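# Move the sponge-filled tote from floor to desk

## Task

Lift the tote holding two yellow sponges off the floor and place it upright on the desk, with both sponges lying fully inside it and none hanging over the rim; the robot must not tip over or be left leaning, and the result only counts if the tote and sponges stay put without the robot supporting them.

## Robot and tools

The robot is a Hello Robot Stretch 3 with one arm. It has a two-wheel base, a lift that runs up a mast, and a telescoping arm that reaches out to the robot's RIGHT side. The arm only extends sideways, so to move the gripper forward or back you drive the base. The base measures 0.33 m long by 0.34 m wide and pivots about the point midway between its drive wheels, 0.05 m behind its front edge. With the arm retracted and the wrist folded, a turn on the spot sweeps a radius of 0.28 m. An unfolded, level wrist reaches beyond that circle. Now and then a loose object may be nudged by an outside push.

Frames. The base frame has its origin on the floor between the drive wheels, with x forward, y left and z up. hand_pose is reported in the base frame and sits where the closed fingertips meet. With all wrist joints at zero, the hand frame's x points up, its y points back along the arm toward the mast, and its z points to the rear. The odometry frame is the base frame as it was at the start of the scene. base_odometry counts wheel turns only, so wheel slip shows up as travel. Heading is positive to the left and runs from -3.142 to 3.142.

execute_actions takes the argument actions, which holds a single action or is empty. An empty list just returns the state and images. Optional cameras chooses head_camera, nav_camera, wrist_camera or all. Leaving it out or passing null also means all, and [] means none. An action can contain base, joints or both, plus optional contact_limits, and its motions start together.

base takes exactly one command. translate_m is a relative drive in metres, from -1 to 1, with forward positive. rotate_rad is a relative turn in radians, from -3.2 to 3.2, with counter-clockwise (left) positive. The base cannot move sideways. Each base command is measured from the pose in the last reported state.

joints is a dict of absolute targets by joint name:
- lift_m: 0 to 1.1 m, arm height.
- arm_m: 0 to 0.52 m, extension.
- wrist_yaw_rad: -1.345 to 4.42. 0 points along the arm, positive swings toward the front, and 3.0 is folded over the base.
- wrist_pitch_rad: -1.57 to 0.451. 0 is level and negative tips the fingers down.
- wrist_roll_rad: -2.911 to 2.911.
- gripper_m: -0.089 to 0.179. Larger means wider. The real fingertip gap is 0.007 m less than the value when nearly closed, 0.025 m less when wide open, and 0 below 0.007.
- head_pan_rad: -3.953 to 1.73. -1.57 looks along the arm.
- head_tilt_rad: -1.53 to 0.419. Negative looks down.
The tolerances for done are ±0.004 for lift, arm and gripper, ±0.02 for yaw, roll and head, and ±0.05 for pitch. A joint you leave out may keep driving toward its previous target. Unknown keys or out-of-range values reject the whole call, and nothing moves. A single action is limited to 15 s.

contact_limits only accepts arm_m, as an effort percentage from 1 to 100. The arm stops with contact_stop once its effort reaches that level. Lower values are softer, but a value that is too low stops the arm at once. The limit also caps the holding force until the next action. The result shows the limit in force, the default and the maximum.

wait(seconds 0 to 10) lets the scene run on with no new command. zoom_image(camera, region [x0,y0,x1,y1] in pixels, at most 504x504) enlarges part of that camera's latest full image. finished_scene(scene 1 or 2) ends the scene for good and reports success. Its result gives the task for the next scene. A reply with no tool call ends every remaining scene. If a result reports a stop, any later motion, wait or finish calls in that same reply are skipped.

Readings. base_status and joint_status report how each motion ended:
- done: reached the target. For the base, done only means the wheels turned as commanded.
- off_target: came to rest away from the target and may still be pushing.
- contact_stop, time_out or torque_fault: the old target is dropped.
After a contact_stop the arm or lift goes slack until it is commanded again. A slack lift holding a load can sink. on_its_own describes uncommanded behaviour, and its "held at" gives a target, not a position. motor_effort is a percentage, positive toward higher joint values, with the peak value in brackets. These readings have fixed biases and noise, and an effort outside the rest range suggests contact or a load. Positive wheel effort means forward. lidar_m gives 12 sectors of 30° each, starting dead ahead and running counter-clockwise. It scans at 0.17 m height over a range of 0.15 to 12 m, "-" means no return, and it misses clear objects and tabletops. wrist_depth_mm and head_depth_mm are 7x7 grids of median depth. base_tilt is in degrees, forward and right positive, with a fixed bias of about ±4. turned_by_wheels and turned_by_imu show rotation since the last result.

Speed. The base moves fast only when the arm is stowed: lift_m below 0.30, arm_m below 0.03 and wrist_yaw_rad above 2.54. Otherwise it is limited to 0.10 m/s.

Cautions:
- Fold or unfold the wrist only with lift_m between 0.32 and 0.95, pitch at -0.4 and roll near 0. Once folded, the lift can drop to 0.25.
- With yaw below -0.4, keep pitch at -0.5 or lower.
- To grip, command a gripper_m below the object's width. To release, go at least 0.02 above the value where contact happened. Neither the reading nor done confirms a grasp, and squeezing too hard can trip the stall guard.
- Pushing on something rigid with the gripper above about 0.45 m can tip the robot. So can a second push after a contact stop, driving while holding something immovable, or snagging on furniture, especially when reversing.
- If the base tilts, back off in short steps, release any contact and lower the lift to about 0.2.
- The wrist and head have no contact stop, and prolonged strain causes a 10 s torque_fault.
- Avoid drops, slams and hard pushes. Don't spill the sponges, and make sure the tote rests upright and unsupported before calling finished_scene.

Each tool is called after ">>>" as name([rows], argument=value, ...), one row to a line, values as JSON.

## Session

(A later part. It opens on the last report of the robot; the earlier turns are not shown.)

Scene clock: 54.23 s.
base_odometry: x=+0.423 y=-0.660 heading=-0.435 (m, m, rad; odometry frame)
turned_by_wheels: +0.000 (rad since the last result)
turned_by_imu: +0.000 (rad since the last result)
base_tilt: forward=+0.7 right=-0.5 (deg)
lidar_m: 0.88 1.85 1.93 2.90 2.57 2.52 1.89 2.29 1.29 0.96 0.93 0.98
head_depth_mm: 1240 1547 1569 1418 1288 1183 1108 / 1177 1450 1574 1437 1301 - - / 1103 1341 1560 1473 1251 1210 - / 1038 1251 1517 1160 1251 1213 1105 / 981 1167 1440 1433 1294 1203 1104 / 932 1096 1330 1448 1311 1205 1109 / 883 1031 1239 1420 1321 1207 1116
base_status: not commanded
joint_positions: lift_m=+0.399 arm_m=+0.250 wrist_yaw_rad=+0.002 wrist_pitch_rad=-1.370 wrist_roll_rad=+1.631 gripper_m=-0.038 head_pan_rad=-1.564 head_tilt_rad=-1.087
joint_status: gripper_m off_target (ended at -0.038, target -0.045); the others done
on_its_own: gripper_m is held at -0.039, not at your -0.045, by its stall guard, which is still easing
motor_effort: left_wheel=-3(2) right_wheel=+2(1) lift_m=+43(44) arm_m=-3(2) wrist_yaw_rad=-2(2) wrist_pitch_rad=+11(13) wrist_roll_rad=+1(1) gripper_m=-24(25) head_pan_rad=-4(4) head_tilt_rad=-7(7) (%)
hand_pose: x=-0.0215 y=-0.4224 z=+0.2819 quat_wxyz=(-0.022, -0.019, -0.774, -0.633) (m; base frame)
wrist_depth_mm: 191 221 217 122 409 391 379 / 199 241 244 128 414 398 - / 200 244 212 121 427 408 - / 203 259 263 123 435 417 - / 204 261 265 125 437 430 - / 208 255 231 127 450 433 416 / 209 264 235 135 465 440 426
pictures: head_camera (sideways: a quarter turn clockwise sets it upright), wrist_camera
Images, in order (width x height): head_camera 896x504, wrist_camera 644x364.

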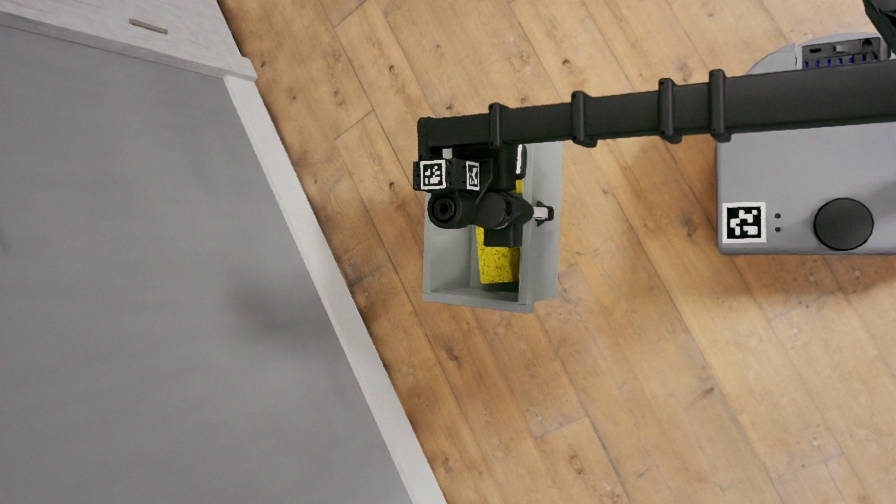

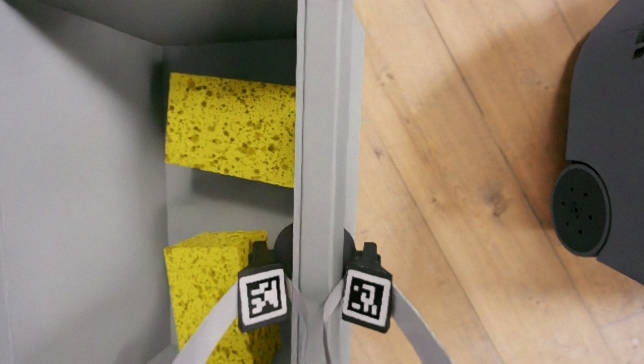

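>>> wait(seconds=2)

Scene clock: 56.60 s.
base_odometry: x=+0.423 y=-0.660 heading=-0.435 (m, m, rad; odometry frame)
turned_by_wheels: +0.000 (rad since the last result)
turned_by_imu: +0.000 (rad since the last result)
base_tilt: forward=+0.5 right=-0.4 (deg)
lidar_m: 0.88 1.86 1.94 2.91 2.57 2.53 1.90 2.30 1.29 0.96 0.93 0.98
head_depth_mm: 1247 1542 1569 1420 1290 1183 1103 / 1179 1451 1571 1441 1304 - - / 1108 1349 1559 1469 1254 1215 - / 1038 1249 1516 1156 1253 1207 1101 / 980 1169 1435 1438 1295 1197 1102 / 931 1094 1336 1443 1310 1204 1109 / 885 1032 1235 1416 1315 1209 1114
base_status: not commanded
joint_positions: lift_m=+0.399 arm_m=+0.250 wrist_yaw_rad=+0.002 wrist_pitch_rad=-1.370 wrist_roll_rad=+1.631 gripper_m=-0.034 head_pan_rad=-1.564 head_tilt_rad=-1.087
joint_status: gripper_m off_target (ended at -0.038, target -0.045); the others done
on_its_own: gripper_m is held at -0.036, not at your -0.045, by its stall guard, which is not easing now
motor_effort: left_wheel=-3(2) right_wheel=+1(1) lift_m=+43(44) arm_m=-3(2) wrist_yaw_rad=-1(2) wrist_pitch_rad=+11(13) wrist_roll_rad=+1(1) gripper_m=-23(25) head_pan_rad=-5(4) head_tilt_rad=-7(7) (%)
hand_pose: x=-0.0215 y=-0.4224 z=+0.2819 quat_wxyz=(-0.022, -0.019, -0.774, -0.633) (m; base frame)
wrist_depth_mm: 192 221 217 118 410 392 380 / 198 242 247 119 417 402 - / 201 245 214 121 426 405 - / 203 260 265 124 434 415 - / 205 260 266 126 442 421 - / 207 255 235 128 450 433 414 / 210 268 236 138 469 446 424
wait: 2.00 s; at rest from the start
pictures: head_camera (sideways: a quarter turn clockwise sets it upright), nav_camera (sideways: a quarter turn counterclockwise sets it upright), wrist_camera
Images, in order (width x height): head_camera 896x504, nav_camera 672x504, wrist_camera 644x364.

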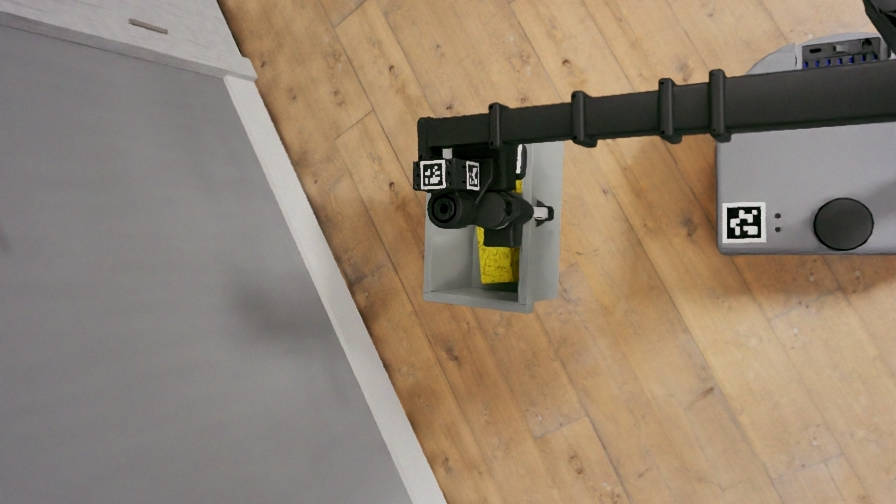

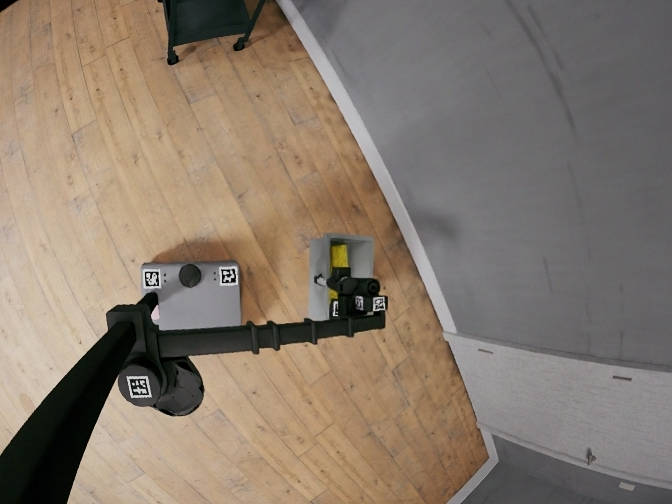

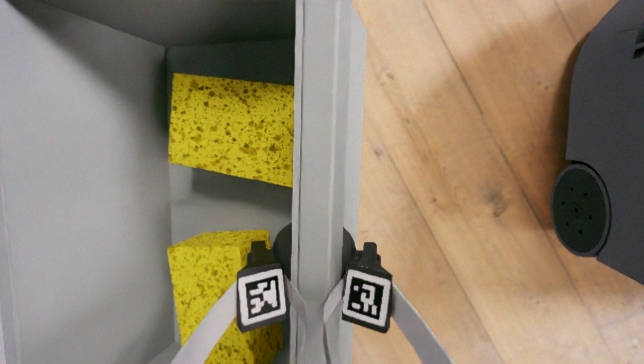

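>>> execute_actions([
  {"base":{"translate_m":-1.0},"joints":{"lift_m":1.02,"wrist_pitch_rad":-1.27,"arm_m":0.1,"head_pan_rad":-2.6,"head_tilt_rad":-0.7}},
])

Scene clock: 70.63 s.
base_odometry: x=-0.484 y=-0.238 heading=-0.435 (m, m, rad; odometry frame)
turned_by_wheels: +0.000 (rad since the last result)
turned_by_imu: -0.002 (rad since the last result)
base_tilt: forward=+0.6 right=-0.5 (deg)
lidar_m: 1.87 2.73 2.83 2.12 2.26 1.56 1.47 0.96 1.49 1.43 1.38 1.47
head_depth_mm: 1203 1322 1260 - - - 1180 / 1208 1333 - - - - 1186 / 1215 1339 - - - 1313 1190 / 1222 1349 - - - 1351 1194 / 1230 1349 - - - 1384 1199 / 1235 - - - 1558 1384 1201 / 1237 1331 - - 1606 445 1179
base_status: done
joint_positions: lift_m=+1.019 arm_m=+0.100 wrist_yaw_rad=+0.002 wrist_pitch_rad=-1.296 wrist_roll_rad=+1.632 gripper_m=-0.031 head_pan_rad=-2.593 head_tilt_rad=-0.705
joint_status: all done
on_its_own: gripper_m is held at -0.033, not at your -0.045, by its stall guard, which is not easing now
motor_effort: left_wheel=-2(7) right_wheel=+1(2) lift_m=+44(45) arm_m=-3(5) wrist_yaw_rad=-1(2) wrist_pitch_rad=+14(17) wrist_roll_rad=+1(1) gripper_m=-22(23) head_pan_rad=-5(54) head_tilt_rad=+3(35) (%)
hand_pose: x=-0.0214 y=-0.2913 z=+0.9046 quat_wxyz=(-0.023, -0.018, -0.797, -0.604) (m; base frame)
wrist_depth_mm: 192 220 217 117 989 963 891 / 199 251 251 120 - - 915 / 201 243 217 122 - - 888 / 203 254 273 126 - - 969 / 207 259 267 129 - - 951 / 212 262 239 128 - - 989 / 213 266 240 141 - - 997
pictures: head_camera (sideways: a quarter turn clockwise sets it upright), nav_camera (sideways: a quarter turn counterclockwise sets it upright), wrist_camera
Images, in order (width x height): head_camera 896x504, nav_camera 672x504, wrist_camera 644x364.

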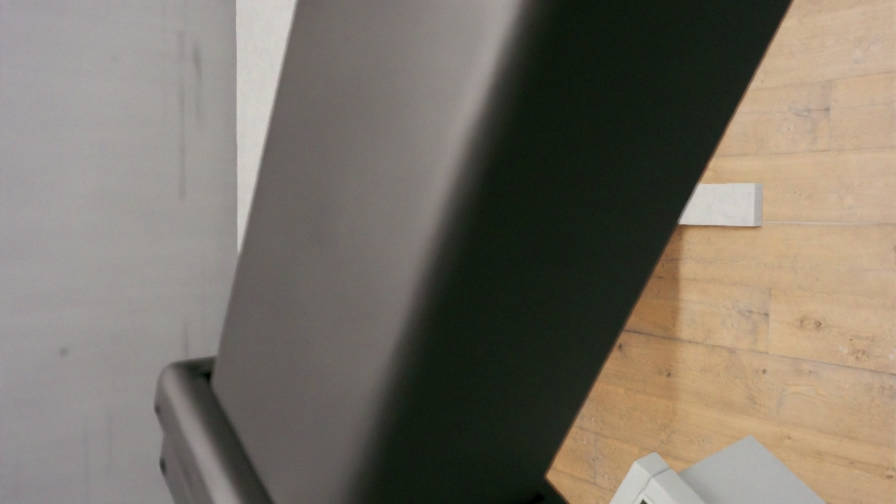

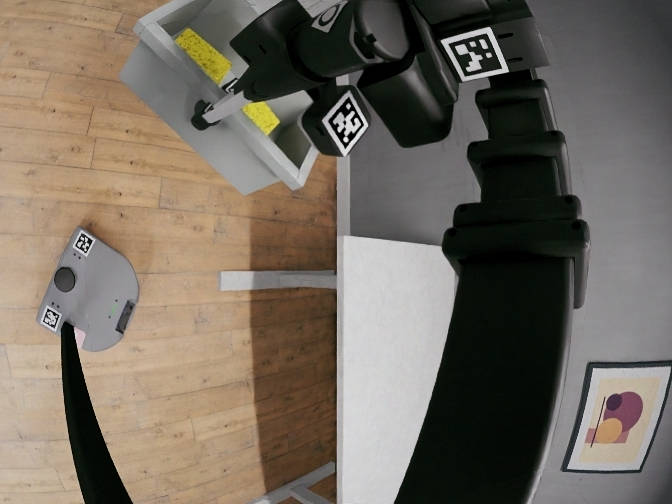

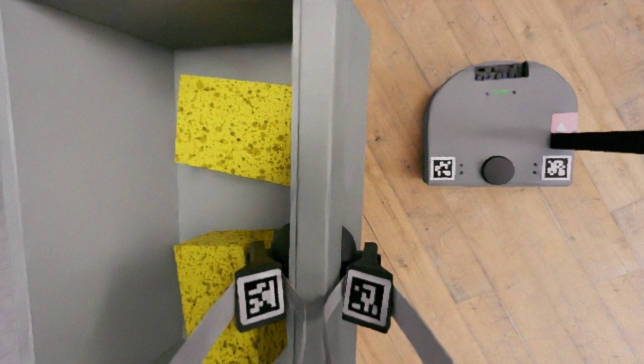

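>>> execute_actions([
  {"base":{"translate_m":-0.25},"joints":{"head_pan_rad":-1.4,"head_tilt_rad":-0.9,"gripper_m":-0.04}},
], cameras=["wrist_camera"])

>>> execute_actions([
  {"base":{"rotate_rad":-1.2}},
])

Scene clock: 75.40 s.
base_odometry: x=-0.711 y=-0.132 heading=-0.436 (m, m, rad; odometry frame)
turned_by_wheels: +0.000 (rad since the last result)
turned_by_imu: +0.000 (rad since the last result)
base_tilt: forward=+0.6 right=-0.4 (deg)
lidar_m: 2.12 2.94 3.05 2.07 2.26 1.34 1.24 0.75 1.26 1.55 1.50 1.60
head_depth_mm: - - - 517 442 1251 1114 / 1559 1789 - - 475 1251 1121 / 1488 1732 1886 532 476 1253 1124 / 1443 1658 579 546 492 1260 1128 / 1387 1594 1816 474 1388 1259 1129 / 1341 1537 1792 1656 1434 1272 1130 / 1302 1482 1709 1662 1446 1276 1138
base_status: done
joint_positions: lift_m=+1.019 arm_m=+0.100 wrist_yaw_rad=+0.002 wrist_pitch_rad=-1.296 wrist_roll_rad=+1.632 gripper_m=-0.033 head_pan_rad=-1.407 head_tilt_rad=-0.889
joint_status: gripper_m off_target (ended at -0.033, target -0.040); the others done
on_its_own: gripper_m is held at -0.034, not at your -0.040, by its stall guard, which is not easing now
motor_effort: left_wheel=-2(7) right_wheel=+1(1) lift_m=+43(43) arm_m=-3(3) wrist_yaw_rad=-2(2) wrist_pitch_rad=+13(14) wrist_roll_rad=+1(0) gripper_m=-21(65) head_pan_rad=+5(55) head_tilt_rad=-7(27) (%)
hand_pose: x=-0.0214 y=-0.2913 z=+0.9046 quat_wxyz=(-0.023, -0.018, -0.797, -0.604) (m; base frame)
wrist_depth_mm: 192 221 216 117 - 954 883 / 198 251 251 119 986 - 901 / 203 244 216 122 - - 907 / 203 255 274 126 - - 929 / 206 260 267 128 - - 962 / 211 264 241 128 - - 974 / 215 268 241 140 - - 971
pictures: wrist_camera
Images, in order (width x height): wrist_camera 644x364.

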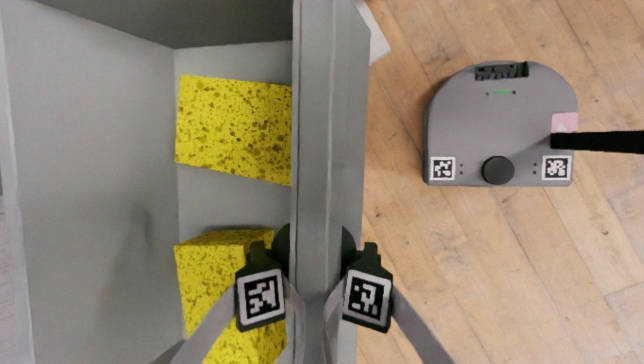

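Scene clock: 78.30 s.
base_odometry: x=-0.711 y=-0.132 heading=-1.635 (m, m, rad; odometry frame)
turned_by_wheels: -1.200 (rad since the last result)
turned_by_imu: -1.202 (rad since the last result)
base_tilt: forward=+0.5 right=-0.6 (deg)
lidar_m: 1.50 1.54 1.94 2.50 2.97 2.37 2.07 1.34 1.30 0.75 0.75 1.53
head_depth_mm: - - - 518 443 1249 1113 / 1074 1058 - - 475 1253 1118 / 1077 1037 884 532 476 1258 1121 / 1080 1047 583 546 492 1247 1127 / 1082 1048 856 475 1358 1269 1134 / 1086 1230 887 730 1387 1270 1132 / 1089 1263 1498 1667 1415 1278 1133
base_status: done
joint_positions: lift_m=+1.019 arm_m=+0.100 wrist_yaw_rad=+0.002 wrist_pitch_rad=-1.296 wrist_roll_rad=+1.633 gripper_m=-0.033 head_pan_rad=-1.407 head_tilt_rad=-0.889
joint_status: not commanded
on_its_own: gripper_m is held at -0.034, not at your -0.040, by its stall guard, which is not easing now
motor_effort: left_wheel=+2(5) right_wheel=-3(5) lift_m=+44(43) arm_m=-3(3) wrist_yaw_rad=-2(1) wrist_pitch_rad=+14(14) wrist_roll_rad=+1(1) gripper_m=-23(22) head_pan_rad=+5(5) head_tilt_rad=-6(7) (%)
hand_pose: x=-0.0214 y=-0.2913 z=+0.9046 quat_wxyz=(-0.024, -0.018, -0.797, -0.604) (m; base frame)
wrist_depth_mm: 192 218 213 117 997 947 911 / 200 251 251 120 - - 901 / 201 243 218 123 - - 932 / 204 257 270 127 - - 934 / 206 259 269 129 - - 949 / 207 262 239 127 - - 988 / 210 268 239 140 - - 996
pictures: head_camera (sideways: a quarter turn clockwise sets it upright), nav_camera (sideways: a quarter turn counterclockwise sets it upright), wrist_camera
Images, in order (width x height): head_camera 896x504, nav_camera 672x504, wrist_camera 644x364.

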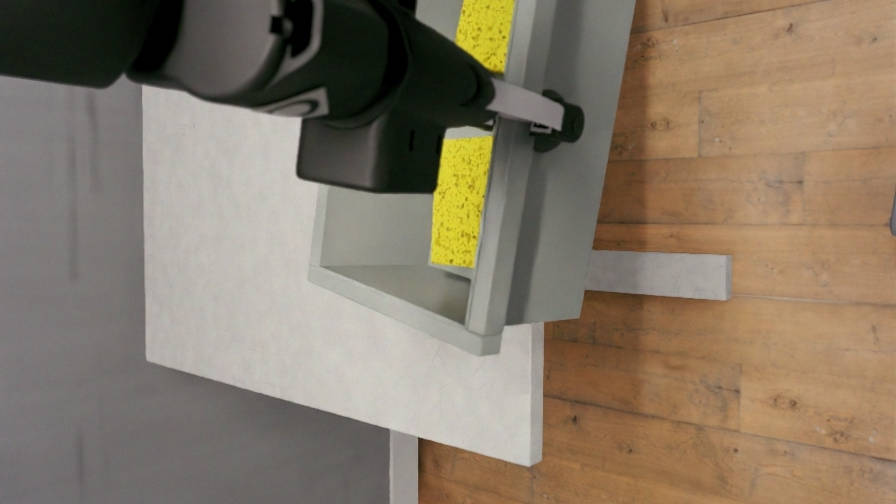

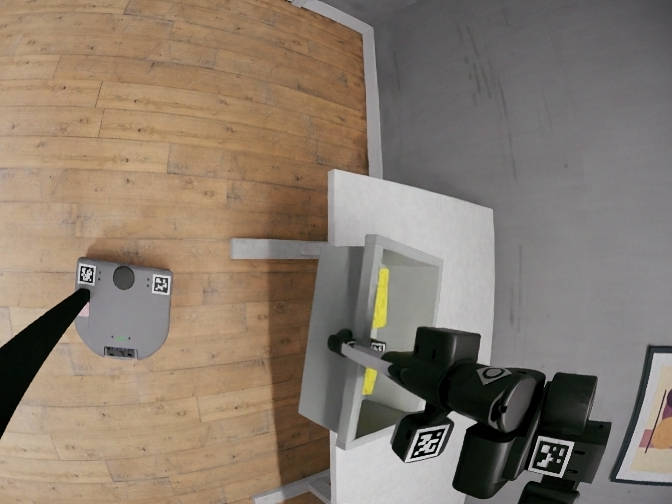

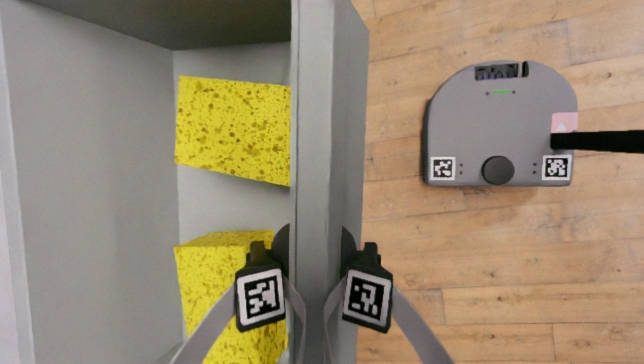

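>>> execute_actions([
  {"joints":{"arm_m":0.38,"lift_m":0.985,"wrist_pitch_rad":-1.2,"head_pan_rad":-1.5,"head_tilt_rad":-0.75}},
])

Scene clock: 82.97 s.
base_odometry: x=-0.711 y=-0.132 heading=-1.635 (m, m, rad; odometry frame)
turned_by_wheels: +0.000 (rad since the last result)
turned_by_imu: +0.001 (rad since the last result)
base_tilt: forward=+0.6 right=-0.5 (deg)
lidar_m: 1.50 1.55 1.94 2.51 2.97 2.37 2.07 1.33 1.31 0.74 0.75 1.52
head_depth_mm: - 1206 754 755 682 1322 1158 / - - 785 701 686 1332 1162 / 1039 1131 784 719 687 1334 1167 / 1032 1165 795 726 691 1316 1170 / 1027 1162 1044 812 695 1303 1158 / 1023 1155 1050 837 697 1320 1177 / 1018 1147 1311 1431 699 1325 1180
base_status: not commanded
joint_positions: lift_m=+0.986 arm_m=+0.380 wrist_yaw_rad=+0.001 wrist_pitch_rad=-1.231 wrist_roll_rad=+1.633 gripper_m=-0.033 head_pan_rad=-1.493 head_tilt_rad=-0.754
joint_status: all done
on_its_own: gripper_m is held at -0.034, not at your -0.040, by its stall guard, which is not easing now
motor_effort: left_wheel=+2(2) right_wheel=-2(2) lift_m=+13(41) arm_m=+3(2) wrist_yaw_rad=+0(1) wrist_pitch_rad=+17(22) wrist_roll_rad=+0(0) gripper_m=-22(23) head_pan_rad=-5(20) head_tilt_rad=+3(20) (%)
hand_pose: x=-0.0214 y=-0.5871 z=+0.8745 quat_wxyz=(-0.025, -0.018, -0.816, -0.578) (m; base frame)
wrist_depth_mm: 190 220 216 117 278 261 843 / 199 250 249 119 286 266 254 / 201 251 217 123 292 270 258 / 203 256 273 125 296 276 266 / 206 261 269 128 299 283 880 / 207 263 240 128 305 285 905 / 211 267 241 140 316 291 907
pictures: head_camera (sideways: a quarter turn clockwise sets it upright), nav_camera (sideways: a quarter turn counterclockwise sets it upright), wrist_camera
Images, in order (width x height): head_camera 896x504, nav_camera 672x504, wrist_camera 644x364.

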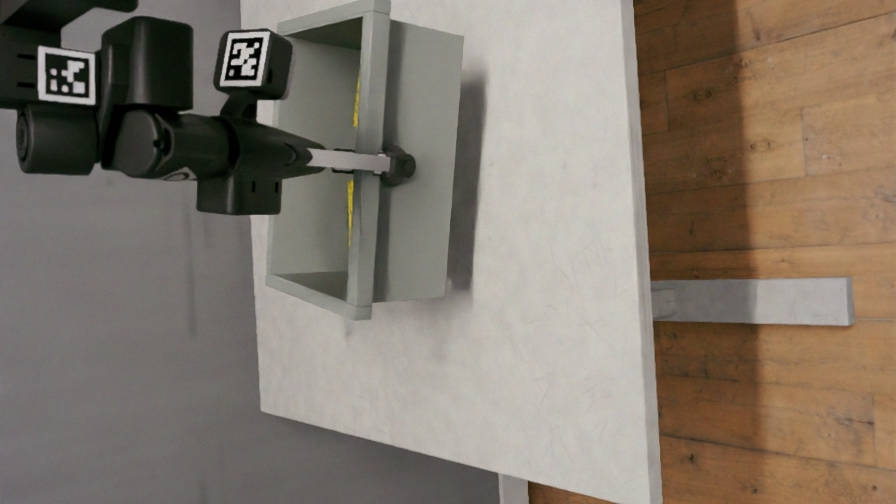

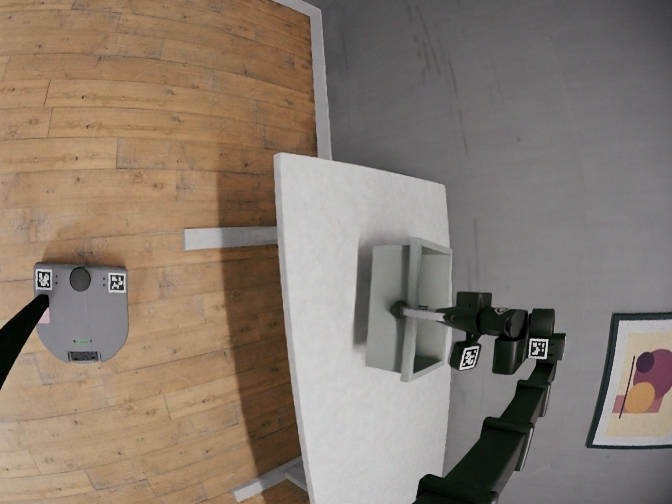

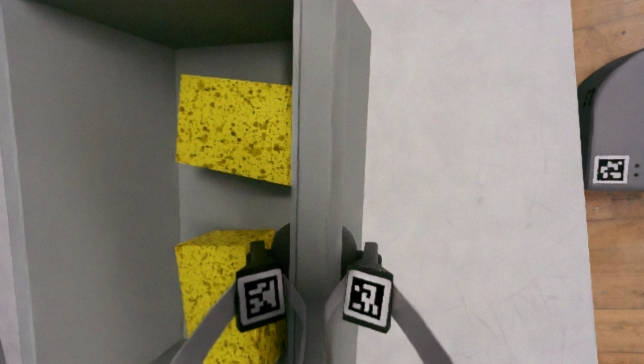

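>>> execute_actions([
  {"joints":{"lift_m":0.94}},
], cameras=["wrist_camera","head_camera"])

Scene clock: 85.77 s.
base_odometry: x=-0.711 y=-0.132 heading=-1.635 (m, m, rad; odometry frame)
turned_by_wheels: +0.000 (rad since the last result)
turned_by_imu: +0.000 (rad since the last result)
base_tilt: forward=+0.6 right=-0.7 (deg)
lidar_m: 1.50 1.54 1.94 2.51 2.97 2.37 2.07 1.34 1.30 0.75 0.75 1.53
head_depth_mm: 1013 - 982 754 684 1319 1163 / 1010 - 835 721 685 1331 1162 / 1040 1160 851 730 688 1334 1167 / 1032 1168 858 731 691 1313 1164 / 1030 1160 1048 809 694 1303 1156 / 1027 1155 1047 839 697 1327 1175 / 1019 1148 1311 1430 700 1325 1184
base_status: not commanded
joint_positions: lift_m=+0.941 arm_m=+0.380 wrist_yaw_rad=+0.001 wrist_pitch_rad=-1.231 wrist_roll_rad=+1.633 gripper_m=-0.033 head_pan_rad=-1.493 head_tilt_rad=-0.754
joint_status: all done
on_its_own: gripper_m is held at -0.034, not at your -0.040, by its stall guard, which is not easing now
motor_effort: left_wheel=+2(2) right_wheel=-2(2) lift_m=+13(16) arm_m=+3(3) wrist_yaw_rad=-2(0) wrist_pitch_rad=+17(17) wrist_roll_rad=+0(0) gripper_m=-22(22) head_pan_rad=-4(5) head_tilt_rad=+2(3) (%)
hand_pose: x=-0.0214 y=-0.5871 z=+0.8295 quat_wxyz=(-0.025, -0.018, -0.816, -0.578) (m; base frame)
wrist_depth_mm: 191 220 217 118 238 220 215 / 199 250 251 120 242 225 214 / 201 251 217 123 248 229 218 / 203 256 273 125 254 233 222 / 206 259 268 128 256 239 227 / 208 263 241 128 260 242 231 / 210 267 240 140 272 250 233
pictures: head_camera (sideways: a quarter turn clockwise sets it upright), wrist_camera
Images, in order (width x height): head_camera 896x504, wrist_camera 644x364.

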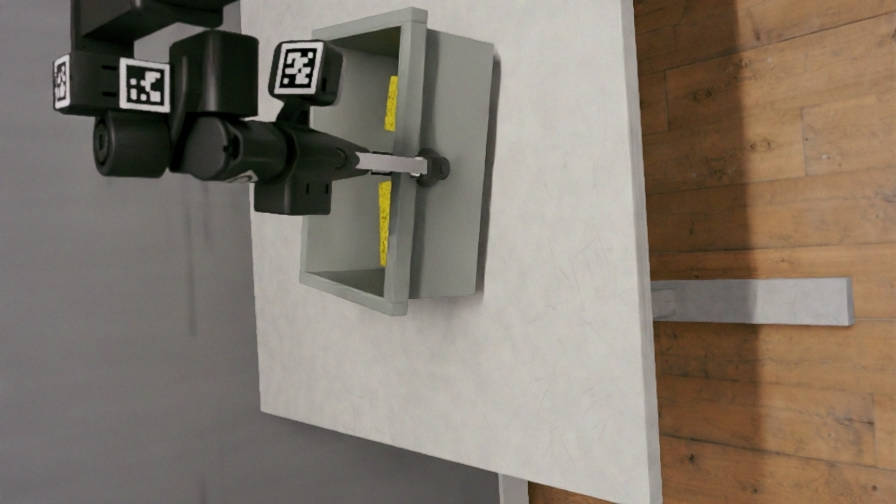

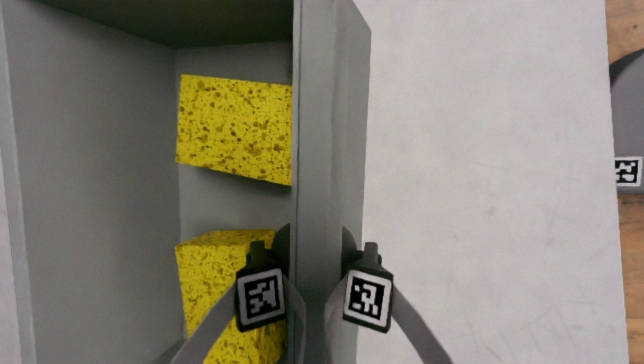

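>>> execute_actions([
  {"joints":{"lift_m":0.924}},
], cameras=["wrist_camera","head_camera"])

Scene clock: 87.13 s.
base_odometry: x=-0.711 y=-0.132 heading=-1.635 (m, m, rad; odometry frame)
turned_by_wheels: +0.000 (rad since the last result)
turned_by_imu: +0.000 (rad since the last result)
base_tilt: forward=+0.6 right=-0.5 (deg)
lidar_m: 1.50 1.55 1.94 2.50 2.97 2.37 2.07 1.34 1.30 0.75 0.75 1.52
head_depth_mm: 1032 - 985 754 683 1326 1159 / 1027 - 852 724 686 1329 1159 / 1039 1168 - 743 688 1335 1167 / 1035 1172 877 753 691 1312 1169 / 1028 1163 1047 809 694 1306 1153 / 1023 1155 1052 840 697 1322 1181 / 1021 1151 1313 1440 700 1328 1182
base_status: not commanded
joint_positions: lift_m=+0.925 arm_m=+0.380 wrist_yaw_rad=+0.001 wrist_pitch_rad=-1.227 wrist_roll_rad=+1.633 gripper_m=-0.033 head_pan_rad=-1.493 head_tilt_rad=-0.754
joint_status: all done
on_its_own: gripper_m is held at -0.034, not at your -0.040, by its stall guard, which is not easing now
motor_effort: left_wheel=+2(2) right_wheel=-3(2) lift_m=+12(16) arm_m=+3(3) wrist_yaw_rad=+0(1) wrist_pitch_rad=+14(16) wrist_roll_rad=+0(0) gripper_m=-23(22) head_pan_rad=-4(5) head_tilt_rad=+2(2) (%)
hand_pose: x=-0.0214 y=-0.5882 z=+0.8138 quat_wxyz=(-0.025, -0.018, -0.817, -0.576) (m; base frame)
wrist_depth_mm: 193 222 220 116 224 208 196 / 198 249 224 118 228 212 197 / 201 244 215 121 233 216 203 / 203 257 272 125 237 219 206 / 205 258 266 127 241 225 209 / 207 264 239 128 243 228 211 / 211 267 240 140 254 233 216
pictures: head_camera (sideways: a quarter turn clockwise sets it upright), wrist_camera
Images, in order (width x height): head_camera 896x504, wrist_camera 644x364.

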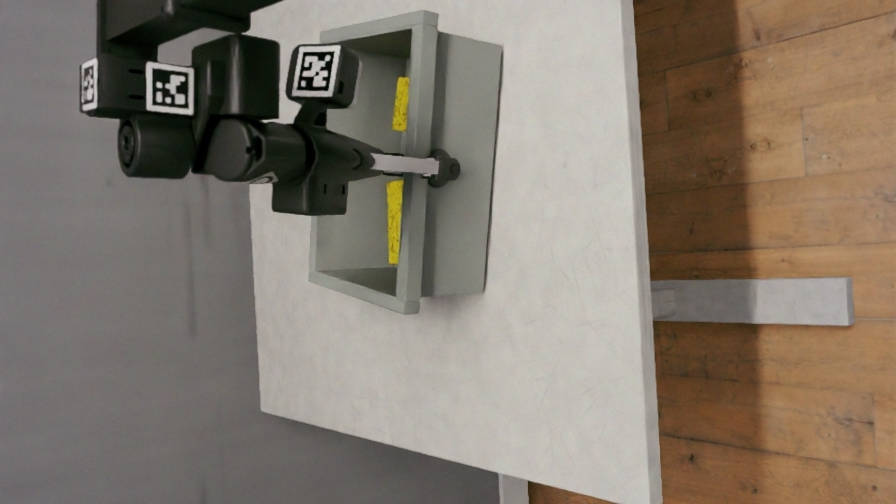

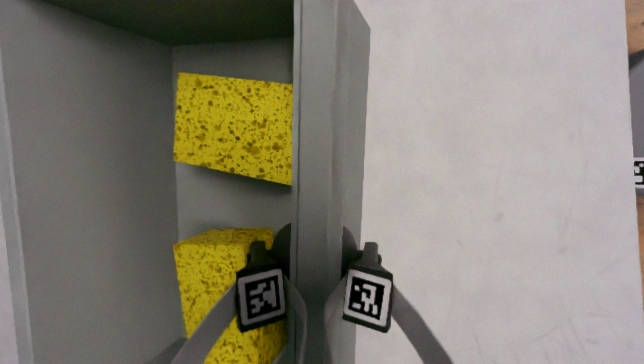

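>>> execute_actions([
  {"joints":{"lift_m":0.921,"gripper_m":0.08}},
], cameras=["wrist_camera"])

>>> execute_actions([
  {"joints":{"lift_m":1.02}},
], cameras=["wrist_camera","head_camera"])

Scene clock: 90.03 s.
base_odometry: x=-0.711 y=-0.132 heading=-1.635 (m, m, rad; odometry frame)
turned_by_wheels: +0.000 (rad since the last result)
turned_by_imu: +0.000 (rad since the last result)
base_tilt: forward=+0.7 right=-0.5 (deg)
lidar_m: 1.50 1.54 1.94 2.51 2.97 2.37 2.07 1.34 1.30 0.75 0.75 1.52
head_depth_mm: 1031 - 983 736 683 1321 1157 / 1027 - 841 730 686 1326 1161 / 1039 1172 - 746 688 1337 1166 / 1031 1166 866 756 690 1316 1170 / 1028 1162 1047 810 693 1307 1152 / 1028 1155 1054 840 697 1326 1179 / 1018 1149 1307 1439 701 1325 1183
base_status: not commanded
joint_positions: lift_m=+0.922 arm_m=+0.380 wrist_yaw_rad=+0.001 wrist_pitch_rad=-1.203 wrist_roll_rad=+1.633 gripper_m=+0.080 head_pan_rad=-1.493 head_tilt_rad=-0.754
joint_status: all done
motor_effort: left_wheel=+2(3) right_wheel=-2(2) lift_m=+13(14) arm_m=+3(3) wrist_yaw_rad=-1(1) wrist_pitch_rad=+2(14) wrist_roll_rad=+1(0) gripper_m=+1(85) head_pan_rad=-5(4) head_tilt_rad=+2(2) (%)
hand_pose: x=-0.0214 y=-0.5942 z=+0.8125 quat_wxyz=(-0.025, -0.017, -0.824, -0.566) (m; base frame)
wrist_depth_mm: 181 209 222 198 217 206 191 / 183 231 254 204 220 209 194 / 185 233 223 202 225 212 197 / 189 237 281 211 230 215 200 / 195 242 277 258 234 220 204 / 202 235 233 260 - 224 206 / 205 254 243 258 247 226 211
pictures: wrist_camera
Images, in order (width x height): wrist_camera 644x364.

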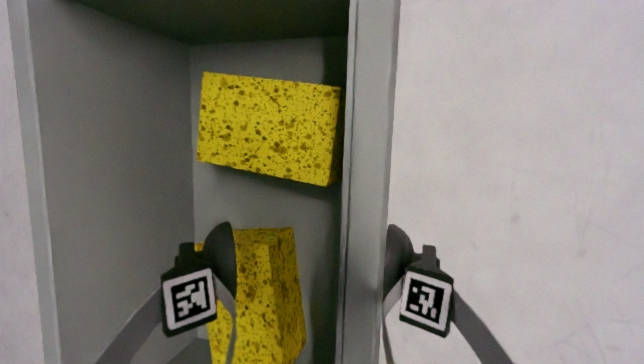

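Scene clock: 91.77 s.
base_odometry: x=-0.711 y=-0.132 heading=-1.635 (m, m, rad; odometry frame)
turned_by_wheels: +0.000 (rad since the last result)
turned_by_imu: +0.000 (rad since the last result)
base_tilt: forward=+0.6 right=-0.4 (deg)
lidar_m: 1.50 1.55 1.94 2.50 2.97 2.37 2.07 1.34 1.30 0.75 0.75 1.53
head_depth_mm: 1011 1168 1018 719 682 1331 1157 / - 1177 1024 728 684 1332 1164 / 1037 - 1032 719 689 1336 1165 / 1034 1168 1038 738 691 1312 1172 / 1028 1164 1044 810 695 1308 1155 / 1027 1158 1052 837 698 1319 1176 / 1017 1148 1313 1437 700 1327 1179
base_status: not commanded
joint_positions: lift_m=+1.019 arm_m=+0.380 wrist_yaw_rad=+0.001 wrist_pitch_rad=-1.205 wrist_roll_rad=+1.633 gripper_m=+0.080 head_pan_rad=-1.493 head_tilt_rad=-0.754
joint_status: all done
motor_effort: left_wheel=+2(2) right_wheel=-2(2) lift_m=+40(40) arm_m=+2(3) wrist_yaw_rad=-1(1) wrist_pitch_rad=+3(7) wrist_roll_rad=+0(0) gripper_m=+1(1) head_pan_rad=-5(5) head_tilt_rad=+2(2) (%)
hand_pose: x=-0.0214 y=-0.5935 z=+0.9100 quat_wxyz=(-0.025, -0.017, -0.823, -0.567) (m; base frame)
wrist_depth_mm: 463 414 248 225 215 291 863 / 478 428 310 336 309 293 285 / 483 435 317 303 289 298 286 / 502 451 327 357 325 304 586 / 515 461 353 331 329 313 879 / 534 483 380 334 - 318 942 / 560 495 302 320 340 319 919
pictures: head_camera (sideways: a quarter turn clockwise sets it upright), wrist_camera
Images, in order (width x height): head_camera 896x504, wrist_camera 644x364.

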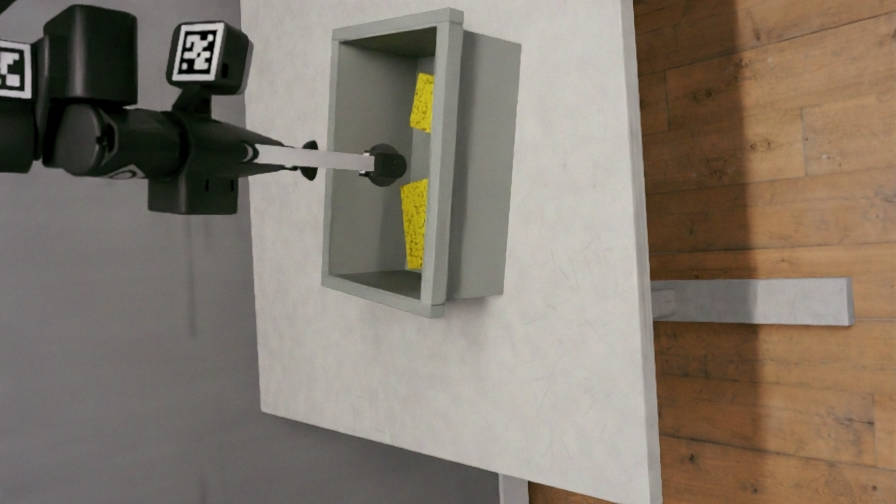

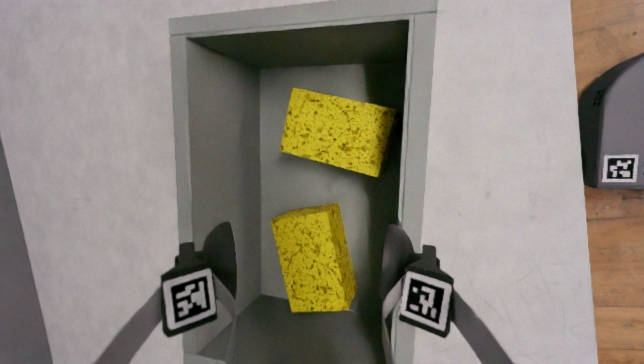

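>>> finished_scene(scene=1)

The scene is finished: the task was done.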